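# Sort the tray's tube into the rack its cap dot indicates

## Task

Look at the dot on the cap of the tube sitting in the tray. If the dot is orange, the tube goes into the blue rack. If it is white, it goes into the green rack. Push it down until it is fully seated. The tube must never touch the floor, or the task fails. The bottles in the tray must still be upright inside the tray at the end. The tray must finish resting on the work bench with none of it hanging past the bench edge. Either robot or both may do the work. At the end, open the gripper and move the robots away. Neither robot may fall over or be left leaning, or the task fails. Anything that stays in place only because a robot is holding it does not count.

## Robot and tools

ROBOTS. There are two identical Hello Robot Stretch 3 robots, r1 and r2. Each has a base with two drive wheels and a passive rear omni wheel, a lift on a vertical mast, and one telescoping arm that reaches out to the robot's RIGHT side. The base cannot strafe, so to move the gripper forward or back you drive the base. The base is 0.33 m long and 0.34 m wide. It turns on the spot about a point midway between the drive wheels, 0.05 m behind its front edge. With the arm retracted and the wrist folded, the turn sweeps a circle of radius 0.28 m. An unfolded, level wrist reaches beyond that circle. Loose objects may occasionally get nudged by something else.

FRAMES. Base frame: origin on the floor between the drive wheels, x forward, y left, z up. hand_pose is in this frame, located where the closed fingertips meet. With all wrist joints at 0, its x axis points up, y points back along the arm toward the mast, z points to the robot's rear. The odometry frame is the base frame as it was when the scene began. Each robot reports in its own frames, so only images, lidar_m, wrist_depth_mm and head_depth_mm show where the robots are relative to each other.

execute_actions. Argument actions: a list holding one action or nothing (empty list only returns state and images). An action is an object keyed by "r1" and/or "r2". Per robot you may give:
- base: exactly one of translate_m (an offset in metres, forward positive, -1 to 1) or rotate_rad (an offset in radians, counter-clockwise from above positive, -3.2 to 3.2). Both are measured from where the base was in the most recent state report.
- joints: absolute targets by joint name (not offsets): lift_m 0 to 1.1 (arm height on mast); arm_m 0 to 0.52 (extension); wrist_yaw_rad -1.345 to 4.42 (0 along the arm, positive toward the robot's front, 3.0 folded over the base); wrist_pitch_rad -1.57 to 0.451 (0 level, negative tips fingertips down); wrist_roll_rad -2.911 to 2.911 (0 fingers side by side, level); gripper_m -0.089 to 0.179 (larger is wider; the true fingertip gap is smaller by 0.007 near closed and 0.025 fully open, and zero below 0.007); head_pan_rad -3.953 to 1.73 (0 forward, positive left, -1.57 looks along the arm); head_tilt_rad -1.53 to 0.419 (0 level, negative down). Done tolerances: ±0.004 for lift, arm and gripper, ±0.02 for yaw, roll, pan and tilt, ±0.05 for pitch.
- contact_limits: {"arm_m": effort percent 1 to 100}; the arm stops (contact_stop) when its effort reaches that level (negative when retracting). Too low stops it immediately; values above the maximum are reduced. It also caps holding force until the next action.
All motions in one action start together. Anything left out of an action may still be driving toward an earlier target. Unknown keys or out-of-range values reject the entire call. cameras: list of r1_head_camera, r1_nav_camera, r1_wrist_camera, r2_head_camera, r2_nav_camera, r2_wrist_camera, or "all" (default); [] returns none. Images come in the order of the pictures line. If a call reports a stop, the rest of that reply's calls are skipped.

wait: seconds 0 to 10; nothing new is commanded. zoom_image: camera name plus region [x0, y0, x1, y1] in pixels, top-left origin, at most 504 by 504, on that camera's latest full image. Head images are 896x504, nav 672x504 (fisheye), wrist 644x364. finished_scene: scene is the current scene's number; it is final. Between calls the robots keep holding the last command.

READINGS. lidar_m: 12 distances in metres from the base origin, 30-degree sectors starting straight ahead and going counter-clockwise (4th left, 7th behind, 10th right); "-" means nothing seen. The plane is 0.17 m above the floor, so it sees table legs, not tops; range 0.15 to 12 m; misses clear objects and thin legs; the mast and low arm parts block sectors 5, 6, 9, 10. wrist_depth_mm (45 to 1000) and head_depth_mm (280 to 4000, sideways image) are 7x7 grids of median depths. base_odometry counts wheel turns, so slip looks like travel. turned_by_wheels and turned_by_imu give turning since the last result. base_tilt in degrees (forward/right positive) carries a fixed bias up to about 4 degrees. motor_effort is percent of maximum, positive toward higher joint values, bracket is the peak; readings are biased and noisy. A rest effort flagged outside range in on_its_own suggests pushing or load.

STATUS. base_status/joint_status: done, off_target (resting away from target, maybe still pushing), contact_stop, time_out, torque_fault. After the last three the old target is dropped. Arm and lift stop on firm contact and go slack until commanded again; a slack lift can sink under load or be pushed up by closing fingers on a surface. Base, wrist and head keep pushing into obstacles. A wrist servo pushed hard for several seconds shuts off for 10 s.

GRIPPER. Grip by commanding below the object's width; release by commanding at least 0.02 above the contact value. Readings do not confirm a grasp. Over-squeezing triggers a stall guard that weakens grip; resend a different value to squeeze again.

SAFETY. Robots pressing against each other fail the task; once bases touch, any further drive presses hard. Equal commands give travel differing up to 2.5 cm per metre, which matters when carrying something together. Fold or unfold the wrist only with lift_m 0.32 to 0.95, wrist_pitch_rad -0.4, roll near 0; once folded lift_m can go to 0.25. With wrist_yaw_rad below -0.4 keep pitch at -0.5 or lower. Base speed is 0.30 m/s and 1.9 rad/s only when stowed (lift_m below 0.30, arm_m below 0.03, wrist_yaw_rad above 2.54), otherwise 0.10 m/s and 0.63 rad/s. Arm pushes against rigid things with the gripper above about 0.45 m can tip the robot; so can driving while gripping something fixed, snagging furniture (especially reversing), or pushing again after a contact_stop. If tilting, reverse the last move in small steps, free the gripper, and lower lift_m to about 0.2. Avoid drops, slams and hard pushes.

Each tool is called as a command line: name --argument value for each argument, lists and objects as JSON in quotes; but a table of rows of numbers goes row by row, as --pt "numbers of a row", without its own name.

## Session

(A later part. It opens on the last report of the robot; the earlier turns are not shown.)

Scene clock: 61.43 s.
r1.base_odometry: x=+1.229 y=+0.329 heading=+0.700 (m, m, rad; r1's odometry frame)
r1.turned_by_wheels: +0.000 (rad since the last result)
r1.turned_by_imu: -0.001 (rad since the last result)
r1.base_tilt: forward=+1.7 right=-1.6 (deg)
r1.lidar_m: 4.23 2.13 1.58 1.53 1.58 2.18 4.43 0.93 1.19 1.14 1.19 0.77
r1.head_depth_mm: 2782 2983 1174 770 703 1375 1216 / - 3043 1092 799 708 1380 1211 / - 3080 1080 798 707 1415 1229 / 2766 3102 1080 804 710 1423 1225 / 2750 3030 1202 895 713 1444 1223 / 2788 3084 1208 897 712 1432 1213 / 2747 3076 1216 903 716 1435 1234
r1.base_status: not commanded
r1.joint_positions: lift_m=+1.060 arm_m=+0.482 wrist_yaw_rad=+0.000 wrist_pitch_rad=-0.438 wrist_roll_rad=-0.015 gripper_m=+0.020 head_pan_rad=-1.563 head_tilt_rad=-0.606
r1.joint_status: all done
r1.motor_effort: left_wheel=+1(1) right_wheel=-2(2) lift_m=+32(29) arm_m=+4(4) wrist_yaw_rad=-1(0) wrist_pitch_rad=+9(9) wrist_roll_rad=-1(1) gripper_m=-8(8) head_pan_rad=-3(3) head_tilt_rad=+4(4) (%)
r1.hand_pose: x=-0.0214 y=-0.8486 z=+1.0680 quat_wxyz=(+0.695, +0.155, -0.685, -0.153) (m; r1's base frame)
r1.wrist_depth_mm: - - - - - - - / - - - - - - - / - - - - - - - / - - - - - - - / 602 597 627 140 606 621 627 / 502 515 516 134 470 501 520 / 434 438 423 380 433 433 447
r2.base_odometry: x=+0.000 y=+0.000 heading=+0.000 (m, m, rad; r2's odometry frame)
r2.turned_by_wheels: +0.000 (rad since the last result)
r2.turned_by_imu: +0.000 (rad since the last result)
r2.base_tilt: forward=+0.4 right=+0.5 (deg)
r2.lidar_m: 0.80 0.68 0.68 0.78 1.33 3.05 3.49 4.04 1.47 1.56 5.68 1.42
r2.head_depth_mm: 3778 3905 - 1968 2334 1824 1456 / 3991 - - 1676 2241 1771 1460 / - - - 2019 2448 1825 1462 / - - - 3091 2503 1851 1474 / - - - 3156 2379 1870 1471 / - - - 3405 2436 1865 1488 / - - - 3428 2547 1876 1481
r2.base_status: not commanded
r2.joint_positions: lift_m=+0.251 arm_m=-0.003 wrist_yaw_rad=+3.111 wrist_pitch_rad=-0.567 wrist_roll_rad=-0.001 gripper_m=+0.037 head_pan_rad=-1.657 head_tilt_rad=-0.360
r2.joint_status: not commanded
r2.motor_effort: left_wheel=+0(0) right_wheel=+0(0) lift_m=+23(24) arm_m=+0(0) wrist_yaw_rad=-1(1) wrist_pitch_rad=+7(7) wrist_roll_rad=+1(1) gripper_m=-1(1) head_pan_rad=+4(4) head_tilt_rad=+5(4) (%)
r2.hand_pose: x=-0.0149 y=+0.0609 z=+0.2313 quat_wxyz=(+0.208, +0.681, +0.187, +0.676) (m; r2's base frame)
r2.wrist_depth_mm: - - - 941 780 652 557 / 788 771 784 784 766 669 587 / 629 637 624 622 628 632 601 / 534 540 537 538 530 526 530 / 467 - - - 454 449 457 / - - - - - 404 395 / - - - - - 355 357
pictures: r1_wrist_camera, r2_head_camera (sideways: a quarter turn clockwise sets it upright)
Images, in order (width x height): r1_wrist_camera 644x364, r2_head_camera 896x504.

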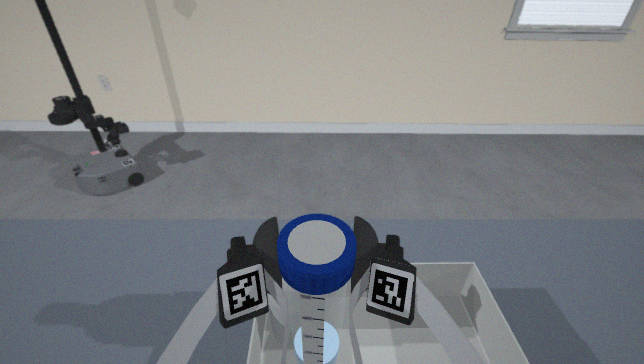

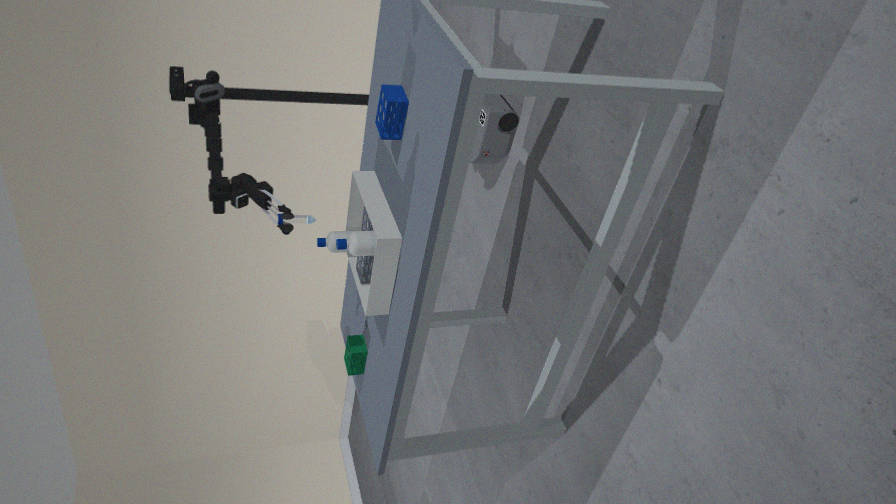

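execute_actions --actions '[{"r1":{"base":{"translate_m":-0.66}}}]' --cameras '[]'

execute_actions --actions '[{"r1":{"joints":{"lift_m":0.925,"arm_m":0.45,"head_pan_rad":-1.75}}}]' --cameras '["r1_wrist_camera","r2_head_camera","r1_head_camera"]'

zoom_image --camera "r2_head_camera" --region '[280,310,400,400]'

Scene clock: 77.27 s.
r1.base_odometry: x=+0.724 y=-0.096 heading=+0.700 (m, m, rad; r1's odometry frame)
r1.turned_by_wheels: +0.000 (rad since the last result)
r1.turned_by_imu: -0.002 (rad since the last result)
r1.base_tilt: forward=+1.7 right=-1.4 (deg)
r1.lidar_m: 4.88 2.16 1.59 1.53 1.58 2.18 3.78 3.95 0.51 0.51 1.19 1.35
r1.head_depth_mm: 2845 2979 2814 2134 745 1419 1208 / - 3026 2566 882 707 813 1072 / - 3085 1187 888 708 1385 1216 / 2747 3096 1205 895 709 1413 1223 / 2758 3056 1205 894 712 1426 1237 / 2809 3023 1205 898 715 1430 1231 / 2766 3079 1209 898 717 1439 1231
r1.base_status: done
r1.joint_positions: lift_m=+1.060 arm_m=+0.482 wrist_yaw_rad=+0.000 wrist_pitch_rad=-0.438 wrist_roll_rad=-0.015 gripper_m=+0.020 head_pan_rad=-1.563 head_tilt_rad=-0.606
r1.joint_status: not commanded
r1.motor_effort: left_wheel=+1(4) right_wheel=-2(8) lift_m=+32(32) arm_m=+4(4) wrist_yaw_rad=+0(1) wrist_pitch_rad=+9(9) wrist_roll_rad=+0(0) gripper_m=-8(8) head_pan_rad=-3(3) head_tilt_rad=+4(4) (%)
r1.hand_pose: x=-0.0214 y=-0.8486 z=+1.0680 quat_wxyz=(+0.695, +0.155, -0.685, -0.153) (m; r1's base frame)
r1.wrist_depth_mm: - - - - - - - / - - - - - - - / - - - - - - - / - - - - - - - / 592 606 629 140 - - - / 507 505 522 134 - - - / 431 439 442 416 440 - -
r2.base_odometry: x=+0.000 y=+0.000 heading=+0.000 (m, m, rad; r2's odometry frame)
r2.turned_by_wheels: +0.000 (rad since the last result)
r2.turned_by_imu: -0.002 (rad since the last result)
r2.base_tilt: forward=+0.4 right=+0.5 (deg)
r2.lidar_m: 0.80 0.68 0.68 0.78 1.32 3.06 3.48 4.06 1.48 1.55 5.66 1.42
r2.head_depth_mm: 3746 3981 - 1962 2325 1823 1461 / 3935 - - 1669 2249 1755 1456 / - - - 2012 2443 1841 1471 / - - - 3080 2480 1848 1470 / - - - 3109 2385 1878 1483 / - - - 3391 2398 1858 1493 / - - - 3458 2551 1879 1488
r2.base_status: not commanded
r2.joint_positions: lift_m=+0.251 arm_m=-0.003 wrist_yaw_rad=+3.111 wrist_pitch_rad=-0.567 wrist_roll_rad=-0.001 gripper_m=+0.037 head_pan_rad=-1.657 head_tilt_rad=-0.360
r2.joint_status: not commanded
r2.motor_effort: left_wheel=+1(0) right_wheel=+0(0) lift_m=+24(23) arm_m=+0(0) wrist_yaw_rad=+0(1) wrist_pitch_rad=+7(7) wrist_roll_rad=+1(1) gripper_m=+0(1) head_pan_rad=+3(3) head_tilt_rad=+5(6) (%)
r2.hand_pose: x=-0.0149 y=+0.0609 z=+0.2313 quat_wxyz=(+0.208, +0.681, +0.187, +0.676) (m; r2's base frame)
r2.wrist_depth_mm: - - - 939 781 651 553 / 768 776 769 777 769 675 581 / 626 626 628 618 631 623 591 / 524 538 553 531 528 517 528 / 468 - - - 455 450 455 / - - - - - 396 395 / - - - - - 355 353
pictures: none
No camera images: the call's "cameras" was empty. Leave "cameras" out to get every camera's image.

Scene clock: 79.33 s.
r1.base_odometry: x=+0.724 y=-0.096 heading=+0.700 (m, m, rad; r1's odometry frame)
r1.turned_by_wheels: +0.000 (rad since the last result)
r1.turned_by_imu: -0.001 (rad since the last result)
r1.base_tilt: forward=+1.6 right=-1.5 (deg)
r1.lidar_m: 4.90 2.16 1.58 1.53 1.59 2.18 3.77 3.93 0.51 0.51 1.19 1.34
r1.head_depth_mm: 2852 3233 2849 - - 1384 1220 / 2814 3123 3225 - 1576 1426 1215 / 2795 3110 - 892 711 871 1174 / 2770 3012 1087 889 710 1428 1227 / 2727 2969 1092 894 711 1394 1227 / 2679 2948 1203 894 716 1401 1221 / 2665 2939 1211 903 716 1364 1230
r1.base_status: not commanded
r1.joint_positions: lift_m=+0.925 arm_m=+0.450 wrist_yaw_rad=+0.000 wrist_pitch_rad=-0.438 wrist_roll_rad=-0.015 gripper_m=+0.020 head_pan_rad=-1.743 head_tilt_rad=-0.606
r1.joint_status: all done
r1.motor_effort: left_wheel=+1(1) right_wheel=-1(1) lift_m=+20(27) arm_m=-4(0) wrist_yaw_rad=+0(0) wrist_pitch_rad=+9(9) wrist_roll_rad=-1(0) gripper_m=-8(8) head_pan_rad=-3(13) head_tilt_rad=+4(4) (%)
r1.hand_pose: x=-0.0214 y=-0.8171 z=+0.9335 quat_wxyz=(+0.695, +0.155, -0.685, -0.153) (m; r1's base frame)
r1.wrist_depth_mm: - - - - - - - / - - - - - - - / - - - - - - - / 505 511 519 518 551 - - / 408 415 432 140 438 - - / 345 347 317 134 370 - - / 301 301 255 246 304 - -
r2.base_odometry: x=+0.000 y=+0.000 heading=+0.000 (m, m, rad; r2's odometry frame)
r2.turned_by_wheels: +0.000 (rad since the last result)
r2.turned_by_imu: +0.000 (rad since the last result)
r2.base_tilt: forward=+0.4 right=+0.5 (deg)
r2.lidar_m: 0.80 0.68 0.68 0.78 1.33 3.05 3.51 4.04 1.47 1.56 5.66 1.42
r2.head_depth_mm: 3768 3961 - 1962 2333 1822 1458 / 3989 - - 1664 2234 1763 1469 / - - - 2015 2483 1834 1468 / - - - 3118 2453 1863 1482 / - - - 3125 2390 1851 1477 / - - - 3411 2417 1849 1484 / - - - 3414 2565 1892 1493
r2.base_status: not commanded
r2.joint_positions: lift_m=+0.251 arm_m=-0.003 wrist_yaw_rad=+3.111 wrist_pitch_rad=-0.567 wrist_roll_rad=-0.001 gripper_m=+0.037 head_pan_rad=-1.657 head_tilt_rad=-0.360
r2.joint_status: not commanded
r2.motor_effort: left_wheel=+1(0) right_wheel=+0(0) lift_m=+23(23) arm_m=+0(0) wrist_yaw_rad=-1(1) wrist_pitch_rad=+7(7) wrist_roll_rad=+0(0) gripper_m=+0(0) head_pan_rad=+4(3) head_tilt_rad=+5(6) (%)
r2.hand_pose: x=-0.0149 y=+0.0609 z=+0.2313 quat_wxyz=(+0.208, +0.681, +0.187, +0.676) (m; r2's base frame)
r2.wrist_depth_mm: - - - 931 782 646 551 / 776 785 786 761 768 690 585 / 642 629 640 625 624 629 602 / 534 543 546 538 531 531 534 / 464 - - - 450 454 446 / - - - - - 395 398 / - - - - - 356 354
pictures: r1_head_camera (sideways: a quarter turn clockwise sets it upright), r1_wrist_camera, r2_head_camera (sideways: a quarter turn clockwise sets it upright)
Images, in order (width x height): r1_head_camera 896x504, r1_wrist_camera 644x364, r2_head_camera 896x504.

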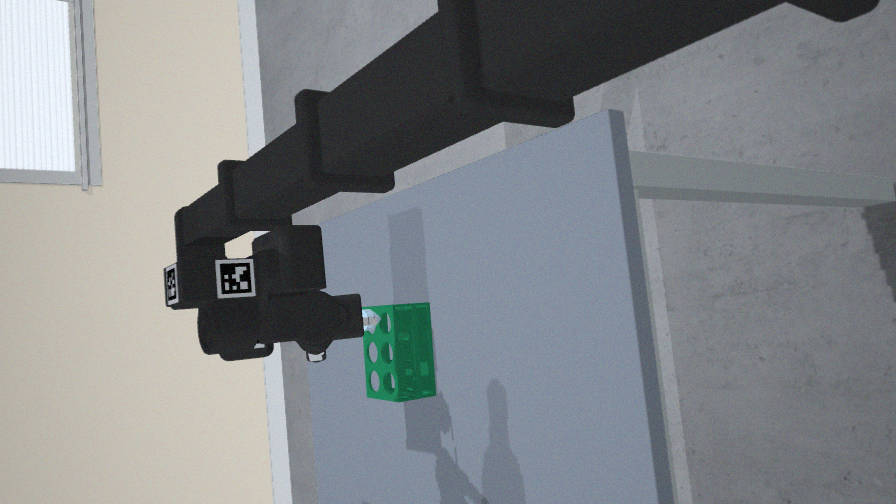

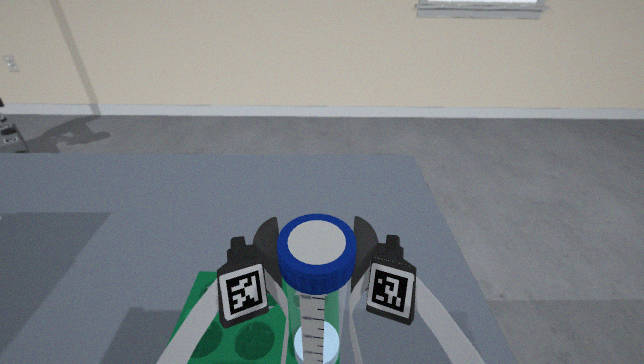

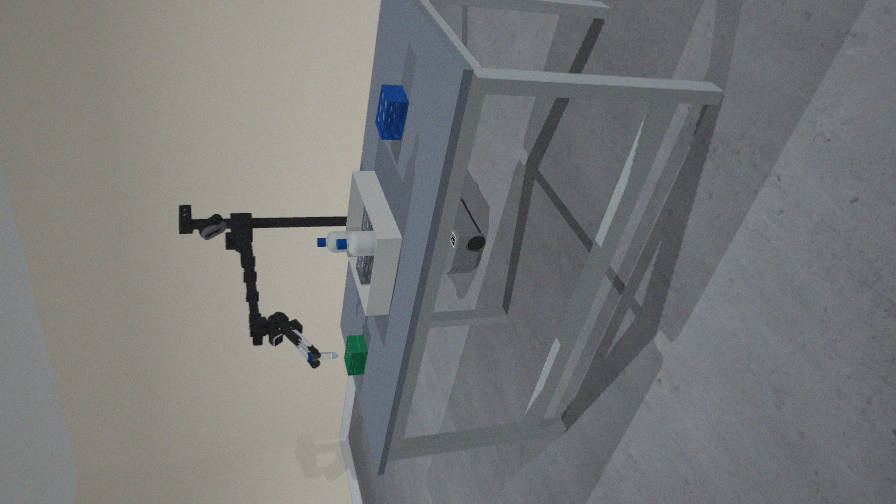

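Region (280, 310, 400, 400) of r2_head_camera's 896x504 image, scaled by 4.200, with more detail than that image has; it fills the top 378 rows of this view, and the rest is white.

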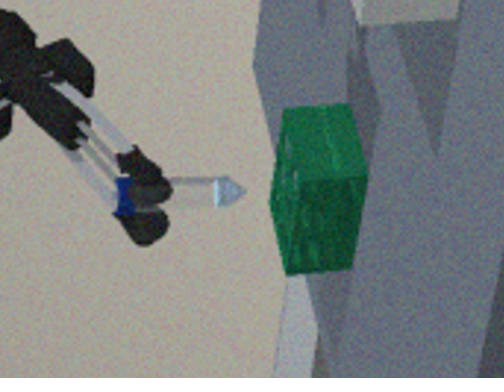

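execute_actions --actions '[{"r1":{"base":{"translate_m":0.046},"joints":{"lift_m":0.91,"arm_m":0.468}}}]' --cameras '["r1_wrist_camera","r2_head_camera","r1_head_camera"]'

zoom_image --camera "r2_head_camera" --region '[280,310,400,400]'

zoom_image --camera "r1_head_camera" --region '[300,240,480,400]'

Scene clock: 86.70 s.
r1.base_odometry: x=+0.759 y=-0.066 heading=+0.700 (m, m, rad; r1's odometry frame)
r1.turned_by_wheels: +0.000 (rad since the last result)
r1.turned_by_imu: -0.001 (rad since the last result)
r1.base_tilt: forward=+1.8 right=-1.5 (deg)
r1.lidar_m: 4.85 2.13 1.58 1.53 1.58 2.19 3.82 3.98 0.53 1.14 1.19 1.31
r1.head_depth_mm: 2880 3268 2819 2292 - - 1215 / 2820 3227 3005 - 731 1360 1224 / 2823 3068 - 854 708 1365 1148 / 2818 3016 1091 890 710 1427 1220 / 2747 2996 1088 893 713 1391 1219 / 2702 2985 1206 899 712 1391 1230 / 2690 2920 1211 901 715 1374 1230
r1.base_status: done
r1.joint_positions: lift_m=+0.910 arm_m=+0.468 wrist_yaw_rad=+0.000 wrist_pitch_rad=-0.438 wrist_roll_rad=-0.015 gripper_m=+0.020 head_pan_rad=-1.743 head_tilt_rad=-0.606
r1.joint_status: all done
r1.motor_effort: left_wheel=+1(5) right_wheel=-2(4) lift_m=+21(24) arm_m=+4(7) wrist_yaw_rad=+1(0) wrist_pitch_rad=+9(9) wrist_roll_rad=+0(0) gripper_m=-8(8) head_pan_rad=-3(3) head_tilt_rad=+4(3) (%)
r1.hand_pose: x=-0.0214 y=-0.8346 z=+0.9185 quat_wxyz=(+0.695, +0.155, -0.685, -0.153) (m; r1's base frame)
r1.wrist_depth_mm: - - - - - - - / - - - - - - - / - - - - - - - / 481 488 486 491 494 - - / 392 394 412 140 406 - - / 333 332 337 134 350 349 - / 284 287 252 219 275 295 -
r2.base_odometry: x=+0.000 y=+0.000 heading=+0.000 (m, m, rad; r2's odometry frame)
r2.turned_by_wheels: +0.000 (rad since the last result)
r2.turned_by_imu: -0.001 (rad since the last result)
r2.base_tilt: forward=+0.4 right=+0.5 (deg)
r2.lidar_m: 0.80 0.68 0.68 0.78 1.32 3.05 3.51 4.05 1.47 1.55 5.68 1.43
r2.head_depth_mm: 3673 3944 - 1949 2324 1810 1458 / 3931 - - 1676 2218 1766 1462 / - - - 1989 2484 1824 1469 / - - - 3071 2506 1852 1468 / - - 2600 3102 2398 1860 1480 / - - - 3390 2414 1882 1485 / - - - 3487 2529 1904 1493
r2.base_status: not commanded
r2.joint_positions: lift_m=+0.251 arm_m=-0.003 wrist_yaw_rad=+3.111 wrist_pitch_rad=-0.567 wrist_roll_rad=-0.001 gripper_m=+0.037 head_pan_rad=-1.657 head_tilt_rad=-0.360
r2.joint_status: not commanded
r2.motor_effort: left_wheel=+0(1) right_wheel=+0(0) lift_m=+23(23) arm_m=+0(0) wrist_yaw_rad=-1(1) wrist_pitch_rad=+7(7) wrist_roll_rad=+1(0) gripper_m=+0(0) head_pan_rad=+3(4) head_tilt_rad=+6(5) (%)
r2.hand_pose: x=-0.0149 y=+0.0609 z=+0.2313 quat_wxyz=(+0.208, +0.681, +0.187, +0.676) (m; r2's base frame)
r2.wrist_depth_mm: - - - 934 776 657 559 / 782 760 770 770 759 692 588 / 638 622 625 629 620 625 596 / 523 540 544 539 522 528 521 / 469 - - - 452 453 452 / - - - - - 399 399 / - - - - - 356 356
pictures: r1_head_camera (sideways: a quarter turn clockwise sets it upright), r1_wrist_camera, r2_head_camera (sideways: a quarter turn clockwise sets it upright)
Images, in order (width x height): r1_head_camera 896x504, r1_wrist_camera 644x364, r2_head_camera 896x504.

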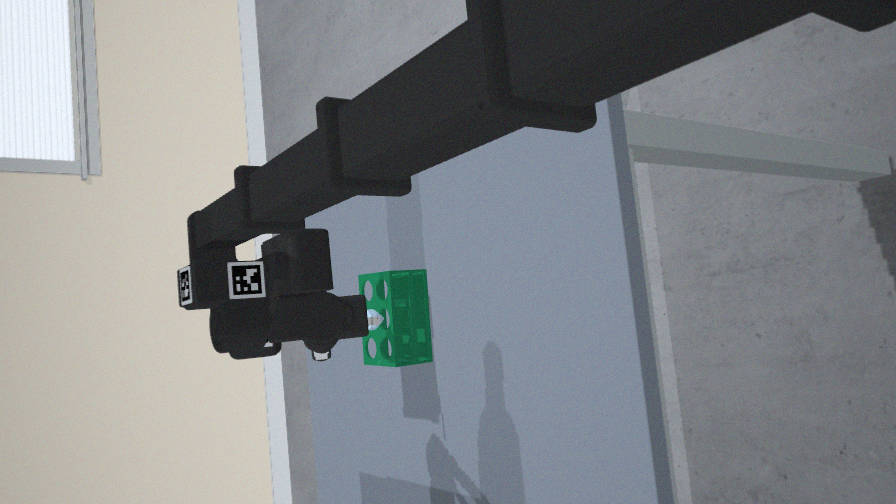

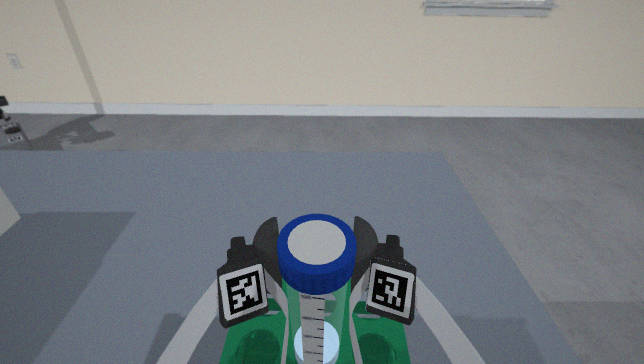

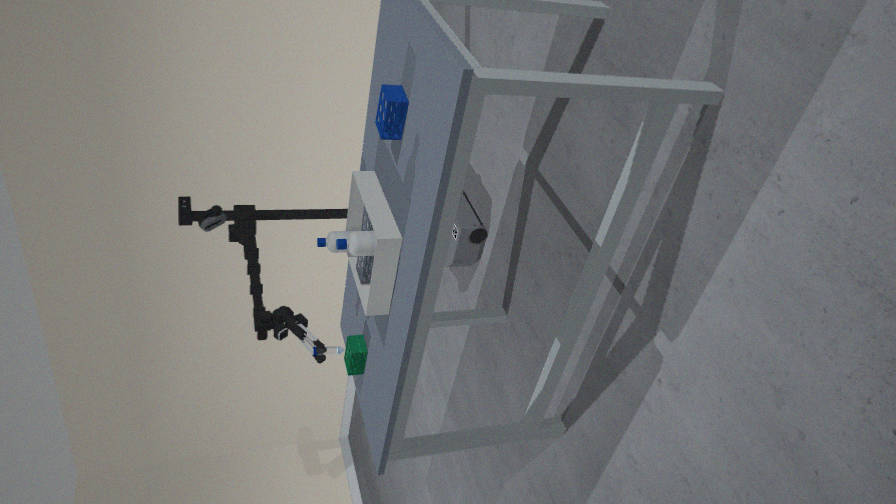

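Region (280, 310, 400, 400) of r2_head_camera's 896x504 image, scaled by 4.200, with more detail than that image has; it fills the top 378 rows of this view, and the rest is white.

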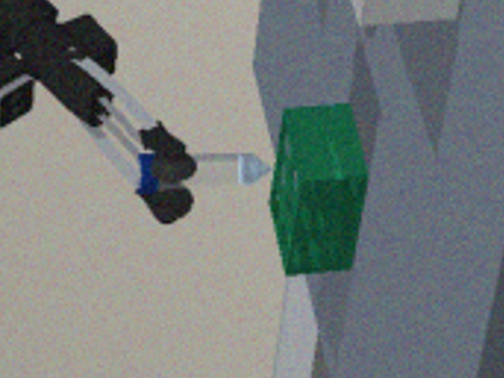

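Region (300, 240, 480, 400) of r1_head_camera's 896x504 image, scaled by 2.800, with more detail than that image has.

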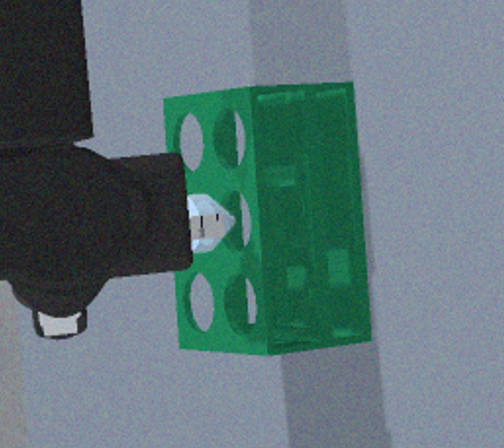

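execute_actions --actions '[{"r1":{"joints":{"arm_m":0.48}}}]' --cameras '[]'

execute_actions --actions '[{"r1":{"joints":{"lift_m":0.888}}}]' --cameras '["r1_wrist_camera","r2_head_camera","r1_head_camera"]'

zoom_image --camera "r2_head_camera" --region '[280,310,400,400]'

zoom_image --camera "r1_head_camera" --region '[300,240,480,400]'

Scene clock: 91.83 s.
r1.base_odometry: x=+0.759 y=-0.066 heading=+0.700 (m, m, rad; r1's odometry frame)
r1.turned_by_wheels: +0.000 (rad since the last result)
r1.turned_by_imu: -0.001 (rad since the last result)
r1.base_tilt: forward=+1.6 right=-1.5 (deg)
r1.lidar_m: 4.86 2.14 1.59 1.53 1.59 2.18 3.83 3.98 0.53 1.14 1.19 1.30
r1.head_depth_mm: 2906 3204 2815 2283 - - 1215 / 2847 3202 2954 - 717 1359 1205 / 2786 3107 - 856 708 1355 1154 / 2770 3000 1086 894 706 1425 1220 / 2757 2954 1085 892 711 1395 1228 / 2706 2970 1205 897 716 1400 1223 / 2664 2921 1212 901 713 1370 1225
r1.base_status: not commanded
r1.joint_positions: lift_m=+0.910 arm_m=+0.480 wrist_yaw_rad=+0.000 wrist_pitch_rad=-0.438 wrist_roll_rad=-0.015 gripper_m=+0.020 head_pan_rad=-1.743 head_tilt_rad=-0.606
r1.joint_status: all done
r1.motor_effort: left_wheel=+1(1) right_wheel=-2(2) lift_m=+20(21) arm_m=+4(3) wrist_yaw_rad=+0(0) wrist_pitch_rad=+9(9) wrist_roll_rad=+0(0) gripper_m=-8(8) head_pan_rad=-3(3) head_tilt_rad=+4(4) (%)
r1.hand_pose: x=-0.0214 y=-0.8466 z=+0.9185 quat_wxyz=(+0.695, +0.155, -0.685, -0.153) (m; r1's base frame)
r1.wrist_depth_mm: - - - - - - - / - - - - - - - / - - - - - - - / 481 486 488 495 494 - - / 390 395 409 140 399 - - / 332 331 338 134 351 351 - / 286 287 273 215 275 292 -
r2.base_odometry: x=+0.000 y=+0.000 heading=+0.000 (m, m, rad; r2's odometry frame)
r2.turned_by_wheels: +0.000 (rad since the last result)
r2.turned_by_imu: -0.001 (rad since the last result)
r2.base_tilt: forward=+0.4 right=+0.5 (deg)
r2.lidar_m: 0.80 0.68 0.68 0.78 1.33 3.04 3.50 4.06 1.47 1.56 5.68 1.42
r2.head_depth_mm: 3713 3890 - 1957 2326 1806 1467 / - - - 1680 2233 1763 1459 / - - - 1996 2482 1833 1463 / - - - 3098 2496 1859 1478 / - - 2571 3133 2384 1857 1482 / - - - 3437 2430 1873 1488 / - - - 3388 2541 1882 1499
r2.base_status: not commanded
r2.joint_positions: lift_m=+0.251 arm_m=-0.003 wrist_yaw_rad=+3.111 wrist_pitch_rad=-0.567 wrist_roll_rad=-0.001 gripper_m=+0.037 head_pan_rad=-1.657 head_tilt_rad=-0.360
r2.joint_status: not commanded
r2.motor_effort: left_wheel=+1(1) right_wheel=+0(0) lift_m=+23(24) arm_m=+0(0) wrist_yaw_rad=-1(0) wrist_pitch_rad=+7(6) wrist_roll_rad=+0(1) gripper_m=-1(0) head_pan_rad=+4(4) head_tilt_rad=+4(4) (%)
r2.hand_pose: x=-0.0149 y=+0.0609 z=+0.2313 quat_wxyz=(+0.208, +0.681, +0.187, +0.676) (m; r2's base frame)
r2.wrist_depth_mm: - - - 921 788 659 562 / 782 767 768 772 770 670 582 / 631 621 616 615 627 624 598 / 528 541 547 530 527 528 531 / 469 - - - 454 454 453 / - - - - - 397 400 / - - - - - 356 356
pictures: none
No camera images: the call's "cameras" was empty. Leave "cameras" out to get every camera's image.

Scene clock: 92.77 s.
r1.base_odometry: x=+0.759 y=-0.066 heading=+0.700 (m, m, rad; r1's odometry frame)
r1.turned_by_wheels: +0.000 (rad since the last result)
r1.turned_by_imu: +0.000 (rad since the last result)
r1.base_tilt: forward=+1.6 right=-1.5 (deg)
r1.lidar_m: 4.87 2.13 1.58 1.53 1.59 2.18 3.84 3.99 0.53 1.14 1.19 1.31
r1.head_depth_mm: 2870 3224 2851 2194 - - 1201 / 2883 3189 2989 - - 1331 1220 / 2791 3149 - 857 709 1360 1141 / 2741 3027 1090 888 710 1422 1218 / 2726 3046 - 892 716 1398 1221 / 2688 3013 1204 898 714 1397 1227 / 2678 2934 1219 900 717 1380 1232
r1.base_status: not commanded
r1.joint_positions: lift_m=+0.888 arm_m=+0.480 wrist_yaw_rad=+0.000 wrist_pitch_rad=-0.438 wrist_roll_rad=-0.015 gripper_m=+0.020 head_pan_rad=-1.743 head_tilt_rad=-0.606
r1.joint_status: all done
r1.motor_effort: left_wheel=+1(1) right_wheel=-2(2) lift_m=+21(23) arm_m=+4(4) wrist_yaw_rad=-1(0) wrist_pitch_rad=+9(9) wrist_roll_rad=+0(0) gripper_m=-8(8) head_pan_rad=-3(3) head_tilt_rad=+4(4) (%)
r1.hand_pose: x=-0.0214 y=-0.8466 z=+0.8965 quat_wxyz=(+0.695, +0.155, -0.685, -0.153) (m; r1's base frame)
r1.wrist_depth_mm: - - - - - - - / - - - - - - - / - - - - - - - / 440 447 454 456 452 - - / 361 365 378 140 371 405 - / 305 306 312 134 322 313 - / 263 265 229 197 229 270 -
r2.base_odometry: x=+0.000 y=+0.000 heading=+0.000 (m, m, rad; r2's odometry frame)
r2.turned_by_wheels: +0.000 (rad since the last result)
r2.turned_by_imu: +0.000 (rad since the last result)
r2.base_tilt: forward=+0.4 right=+0.5 (deg)
r2.lidar_m: 0.80 0.68 0.68 0.78 1.33 3.06 3.50 4.05 1.47 1.56 5.69 1.43
r2.head_depth_mm: 3737 3964 - 1956 2310 1805 1452 / 3983 - - 1681 2224 1775 1454 / - - - 1998 2469 1828 1467 / - - - 3077 2461 1846 1467 / - - 2673 3130 2350 1862 1489 / - - - 3422 2431 1878 1484 / - - - 3454 2566 1883 1492
r2.base_status: not commanded
r2.joint_positions: lift_m=+0.251 arm_m=-0.003 wrist_yaw_rad=+3.111 wrist_pitch_rad=-0.567 wrist_roll_rad=-0.001 gripper_m=+0.037 head_pan_rad=-1.657 head_tilt_rad=-0.360
r2.joint_status: not commanded
r2.motor_effort: left_wheel=+0(0) right_wheel=+0(0) lift_m=+23(23) arm_m=+0(0) wrist_yaw_rad=-1(1) wrist_pitch_rad=+7(7) wrist_roll_rad=+1(0) gripper_m=+0(0) head_pan_rad=+4(4) head_tilt_rad=+5(4) (%)
r2.hand_pose: x=-0.0149 y=+0.0609 z=+0.2313 quat_wxyz=(+0.208, +0.681, +0.187, +0.676) (m; r2's base frame)
r2.wrist_depth_mm: - - - 951 771 638 553 / 772 767 787 765 764 682 582 / 634 624 627 638 624 635 598 / 530 533 557 535 522 537 528 / 464 - - - 459 450 452 / - - - - - 398 400 / - - - - - 356 355
pictures: r1_head_camera (sideways: a quarter turn clockwise sets it upright), r1_wrist_camera, r2_head_camera (sideways: a quarter turn clockwise sets it upright)
Images, in order (width x height): r1_head_camera 896x504, r1_wrist_camera 644x364, r2_head_camera 896x504.

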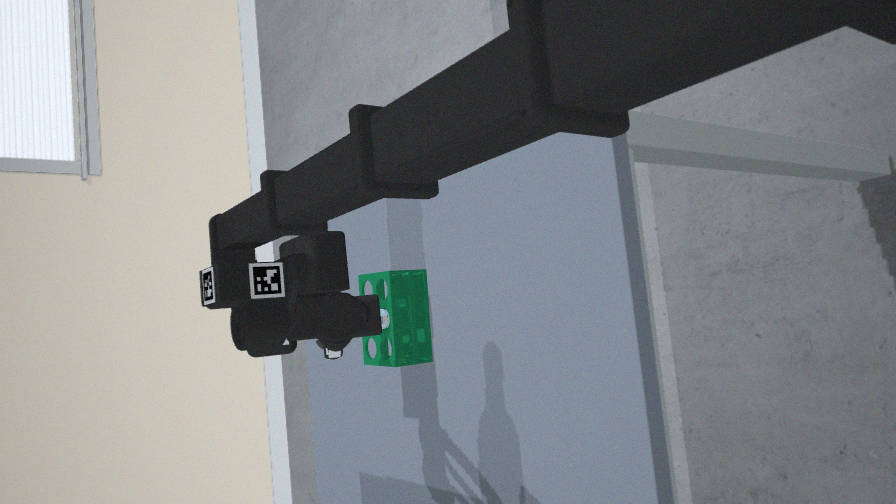

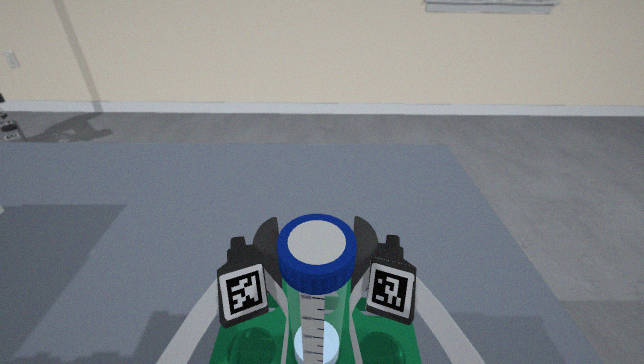

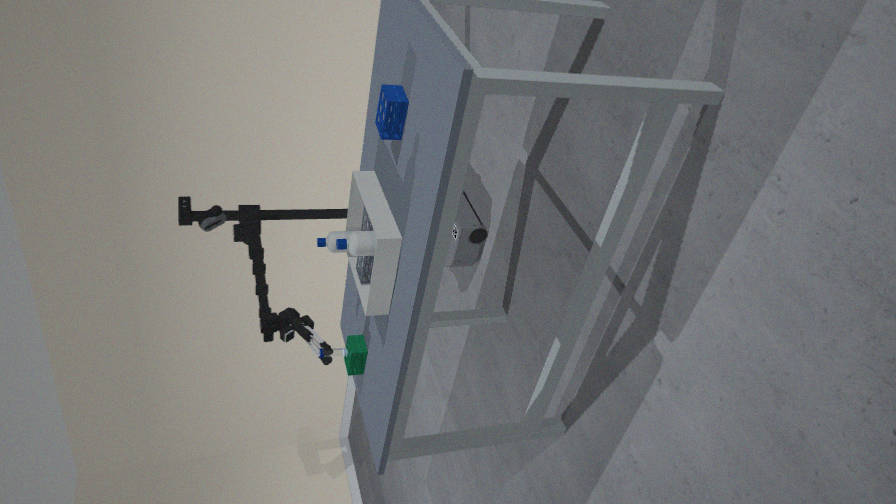

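Region (280, 310, 400, 400) of r2_head_camera's 896x504 image, scaled by 4.200, with more detail than that image has; it fills the top 378 rows of this view, and the rest is white.

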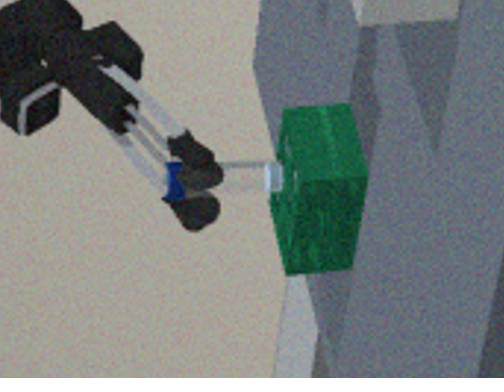

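Region (300, 240, 480, 400) of r1_head_camera's 896x504 image, scaled by 2.800, with more detail than that image has.

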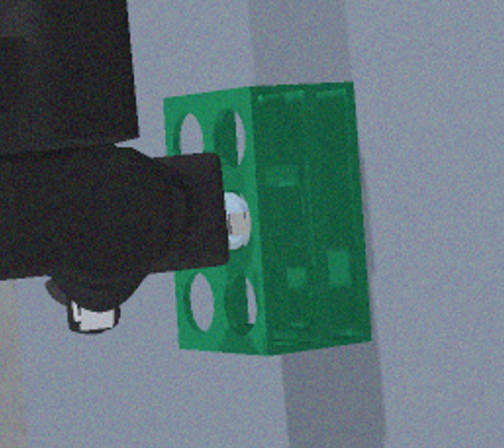

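execute_actions --actions '[{"r1":{"joints":{"lift_m":0.842}}}]' --cameras '["r1_wrist_camera"]'

execute_actions --actions '[{"r1":{"joints":{"gripper_m":0.08}}}]' --cameras '[]'

execute_actions --actions '[{"r1":{"joints":{"arm_m":0.2,"lift_m":0.87}}}]' --cameras '["r1_wrist_camera"]'

Scene clock: 98.50 s.
r1.base_odometry: x=+0.759 y=-0.066 heading=+0.700 (m, m, rad; r1's odometry frame)
r1.turned_by_wheels: +0.000 (rad since the last result)
r1.turned_by_imu: -0.001 (rad since the last result)
r1.base_tilt: forward=+1.7 right=-1.6 (deg)
r1.lidar_m: 4.85 2.13 1.58 1.53 1.59 2.18 3.82 3.98 0.53 1.14 1.19 1.30
r1.head_depth_mm: 2858 3232 2858 2103 1760 - - / 2833 3179 2813 2214 - 1117 1202 / 2796 3106 3006 - 706 1355 1144 / 2781 3030 - 891 708 1430 1223 / 2749 3039 3114 865 711 1403 1223 / 2705 3004 1208 901 715 1404 1233 / 2634 2917 1214 904 715 1359 1225
r1.base_status: not commanded
r1.joint_positions: lift_m=+0.842 arm_m=+0.480 wrist_yaw_rad=+0.000 wrist_pitch_rad=-0.416 wrist_roll_rad=-0.015 gripper_m=+0.020 head_pan_rad=-1.743 head_tilt_rad=-0.606
r1.joint_status: all done
r1.motor_effort: left_wheel=+1(1) right_wheel=-2(2) lift_m=+18(18) arm_m=+4(5) wrist_yaw_rad=-1(0) wrist_pitch_rad=-2(9) wrist_roll_rad=+0(1) gripper_m=-8(8) head_pan_rad=-3(3) head_tilt_rad=+4(4) (%)
r1.hand_pose: x=-0.0214 y=-0.8494 z=+0.8555 quat_wxyz=(+0.697, +0.147, -0.686, -0.145) (m; r1's base frame)
r1.wrist_depth_mm: - - - - - - - / - - - - - - - / 504 511 507 514 528 - - / 385 388 390 396 392 - - / 311 313 324 139 320 319 - / 260 262 262 135 264 264 - / 222 224 161 159 178 227 229
r2.base_odometry: x=+0.000 y=+0.000 heading=+0.000 (m, m, rad; r2's odometry frame)
r2.turned_by_wheels: +0.000 (rad since the last result)
r2.turned_by_imu: -0.001 (rad since the last result)
r2.base_tilt: forward=+0.4 right=+0.5 (deg)
r2.lidar_m: 0.80 0.68 0.68 0.78 1.33 3.04 3.51 4.05 1.47 1.55 5.69 1.42
r2.head_depth_mm: 3713 3840 - 1957 2342 1824 1454 / 3966 - - 1659 2250 1762 1471 / - - - 1996 2476 1837 1464 / - - - 3115 2495 1851 1462 / - - - 3096 2397 1859 1470 / - - - 3441 2430 1872 1482 / - - - 3459 2581 1882 1492
r2.base_status: not commanded
r2.joint_positions: lift_m=+0.251 arm_m=-0.003 wrist_yaw_rad=+3.111 wrist_pitch_rad=-0.567 wrist_roll_rad=-0.001 gripper_m=+0.037 head_pan_rad=-1.657 head_tilt_rad=-0.360
r2.joint_status: not commanded
r2.motor_effort: left_wheel=+0(1) right_wheel=+0(0) lift_m=+23(24) arm_m=+0(1) wrist_yaw_rad=-1(0) wrist_pitch_rad=+7(7) wrist_roll_rad=+0(1) gripper_m=-1(0) head_pan_rad=+4(4) head_tilt_rad=+5(6) (%)
r2.hand_pose: x=-0.0149 y=+0.0609 z=+0.2313 quat_wxyz=(+0.208, +0.681, +0.187, +0.676) (m; r2's base frame)
r2.wrist_depth_mm: - - - 946 788 643 557 / 791 769 774 801 761 683 573 / 630 626 639 631 629 612 591 / 526 538 549 537 531 524 529 / 469 - - - 452 456 447 / - - - - - 394 396 / - - - - - 360 356
pictures: r1_wrist_camera
Images, in order (width x height): r1_wrist_camera 644x364.

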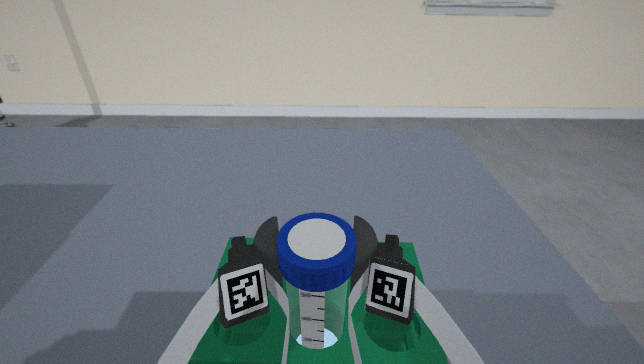

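Scene clock: 99.60 s.
r1.base_odometry: x=+0.759 y=-0.066 heading=+0.700 (m, m, rad; r1's odometry frame)
r1.turned_by_wheels: +0.000 (rad since the last result)
r1.turned_by_imu: +0.000 (rad since the last result)
r1.base_tilt: forward=+1.7 right=-1.5 (deg)
r1.lidar_m: 4.86 2.14 1.59 1.53 1.58 2.19 3.83 3.98 0.53 1.14 1.18 1.30
r1.head_depth_mm: 2894 3217 2817 2116 1768 - - / 2868 3187 2865 2187 - 1119 1202 / 2794 3135 3027 - 706 1360 1146 / 2787 3111 - 890 710 1438 1218 / 2715 3082 3072 866 711 1393 1224 / 2712 3024 1205 895 714 1396 1229 / 2661 2967 1210 901 715 1382 1231
r1.base_status: not commanded
r1.joint_positions: lift_m=+0.842 arm_m=+0.480 wrist_yaw_rad=+0.000 wrist_pitch_rad=-0.433 wrist_roll_rad=-0.015 gripper_m=+0.080 head_pan_rad=-1.743 head_tilt_rad=-0.606
r1.joint_status: all done
r1.motor_effort: left_wheel=+1(1) right_wheel=-2(1) lift_m=+20(20) arm_m=+4(4) wrist_yaw_rad=+0(1) wrist_pitch_rad=+6(7) wrist_roll_rad=+0(0) gripper_m=+1(82) head_pan_rad=-3(3) head_tilt_rad=+4(4) (%)
r1.hand_pose: x=-0.0214 y=-0.8472 z=+0.8516 quat_wxyz=(+0.696, +0.153, -0.685, -0.151) (m; r1's base frame)
r1.wrist_depth_mm: - - - - - - - / - - - - - - - / 486 484 498 500 500 - - / 369 374 374 383 382 - - / 300 300 317 135 320 310 - / 251 255 205 179 226 258 - / 217 218 162 159 165 223 225
r2.base_odometry: x=+0.000 y=+0.000 heading=+0.000 (m, m, rad; r2's odometry frame)
r2.turned_by_wheels: +0.000 (rad since the last result)
r2.turned_by_imu: +0.000 (rad since the last result)
r2.base_tilt: forward=+0.4 right=+0.5 (deg)
r2.lidar_m: 0.80 0.68 0.68 0.78 1.33 3.05 3.50 4.07 1.47 1.55 5.67 1.42
r2.head_depth_mm: 3759 3895 - 1953 2359 1807 1441 / 3946 - - 1671 2233 1751 1458 / - - - 1995 2455 1836 1458 / - - - 3093 2487 1866 1482 / - - 2608 3143 2395 1856 1479 / - - - 3377 2424 1879 1486 / - - - 3472 2548 1882 1499
r2.base_status: not commanded
r2.joint_positions: lift_m=+0.251 arm_m=-0.003 wrist_yaw_rad=+3.111 wrist_pitch_rad=-0.567 wrist_roll_rad=-0.001 gripper_m=+0.037 head_pan_rad=-1.657 head_tilt_rad=-0.360
r2.joint_status: not commanded
r2.motor_effort: left_wheel=+0(0) right_wheel=+0(0) lift_m=+23(24) arm_m=+0(0) wrist_yaw_rad=+0(1) wrist_pitch_rad=+7(7) wrist_roll_rad=+0(0) gripper_m=-1(0) head_pan_rad=+4(4) head_tilt_rad=+6(5) (%)
r2.hand_pose: x=-0.0149 y=+0.0609 z=+0.2313 quat_wxyz=(+0.208, +0.681, +0.187, +0.676) (m; r2's base frame)
r2.wrist_depth_mm: - - - 938 797 660 553 / 773 773 765 780 769 673 595 / 643 640 622 626 635 631 595 / 531 540 544 531 517 522 516 / 467 - - - 447 453 453 / - - - - - 399 399 / - - - - - 358 353
pictures: none
No camera images: the call's "cameras" was empty. Leave "cameras" out to get every camera's image.

Scene clock: 102.90 s.
r1.base_odometry: x=+0.759 y=-0.066 heading=+0.700 (m, m, rad; r1's odometry frame)
r1.turned_by_wheels: +0.000 (rad since the last result)
r1.turned_by_imu: -0.001 (rad since the last result)
r1.base_tilt: forward=+1.7 right=-1.4 (deg)
r1.lidar_m: 4.84 2.13 1.58 1.53 1.58 2.18 3.83 3.96 0.53 1.14 1.19 1.30
r1.head_depth_mm: 2855 3209 2827 2123 1812 - - / 2832 3128 2865 2310 - 1334 1217 / 2842 3074 2907 - 670 1354 1145 / 2768 3068 1206 - - 1426 1226 / 2751 3062 1207 896 693 1412 1224 / 2701 2994 1205 898 713 1403 1227 / 2656 2971 1213 902 719 1369 1233
r1.base_status: not commanded
r1.joint_positions: lift_m=+0.870 arm_m=+0.200 wrist_yaw_rad=+0.000 wrist_pitch_rad=-0.434 wrist_roll_rad=-0.015 gripper_m=+0.080 head_pan_rad=-1.743 head_tilt_rad=-0.606
r1.joint_status: all done
r1.motor_effort: left_wheel=+1(1) right_wheel=-2(2) lift_m=+32(34) arm_m=-4(4) wrist_yaw_rad=+0(0) wrist_pitch_rad=+7(7) wrist_roll_rad=+0(0) gripper_m=+0(1) head_pan_rad=-3(3) head_tilt_rad=+4(4) (%)
r1.hand_pose: x=-0.0214 y=-0.5676 z=+0.8789 quat_wxyz=(+0.696, +0.154, -0.685, -0.151) (m; r1's base frame)
r1.wrist_depth_mm: - - - - - - - / 589 - - - - - - / 475 544 559 447 561 - - / 417 423 430 410 430 - - / 342 343 353 348 363 365 - / 285 287 284 287 283 294 - / 248 246 247 248 251 252 266
r2.base_odometry: x=+0.000 y=+0.000 heading=+0.000 (m, m, rad; r2's odometry frame)
r2.turned_by_wheels: +0.000 (rad since the last result)
r2.turned_by_imu: -0.001 (rad since the last result)
r2.base_tilt: forward=+0.4 right=+0.5 (deg)
r2.lidar_m: 0.80 0.68 0.68 0.78 1.33 3.05 3.52 4.05 1.47 1.56 5.67 1.42
r2.head_depth_mm: 3769 3942 - 1954 2315 1818 1456 / 3991 - - 1667 2242 1752 1462 / - - - 2020 2469 1833 1462 / - - 2920 3100 2477 1846 1473 / - - - 3157 2389 1854 1484 / - - - 3380 2426 1854 1492 / - - - 3469 2541 1892 1501
r2.base_status: not commanded
r2.joint_positions: lift_m=+0.251 arm_m=-0.003 wrist_yaw_rad=+3.111 wrist_pitch_rad=-0.567 wrist_roll_rad=-0.001 gripper_m=+0.037 head_pan_rad=-1.657 head_tilt_rad=-0.360
r2.joint_status: not commanded
r2.motor_effort: left_wheel=+0(0) right_wheel=+0(0) lift_m=+23(23) arm_m=+0(0) wrist_yaw_rad=-1(0) wrist_pitch_rad=+7(7) wrist_roll_rad=+1(0) gripper_m=-1(0) head_pan_rad=+3(4) head_tilt_rad=+6(4) (%)
r2.hand_pose: x=-0.0149 y=+0.0609 z=+0.2313 quat_wxyz=(+0.208, +0.681, +0.187, +0.676) (m; r2's base frame)
r2.wrist_depth_mm: - - - 924 773 644 555 / 783 781 754 763 752 699 575 / 635 634 635 623 628 628 594 / 529 541 555 537 534 525 529 / 465 - - - 458 451 451 / - - - - - 394 398 / - - - - - 357 359
pictures: r1_wrist_camera
Images, in order (width x height): r1_wrist_camera 644x364.

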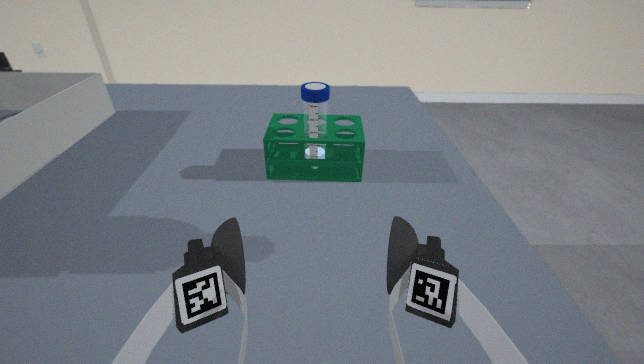

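finished_scene --scene 2

The scene is finished: the task was done.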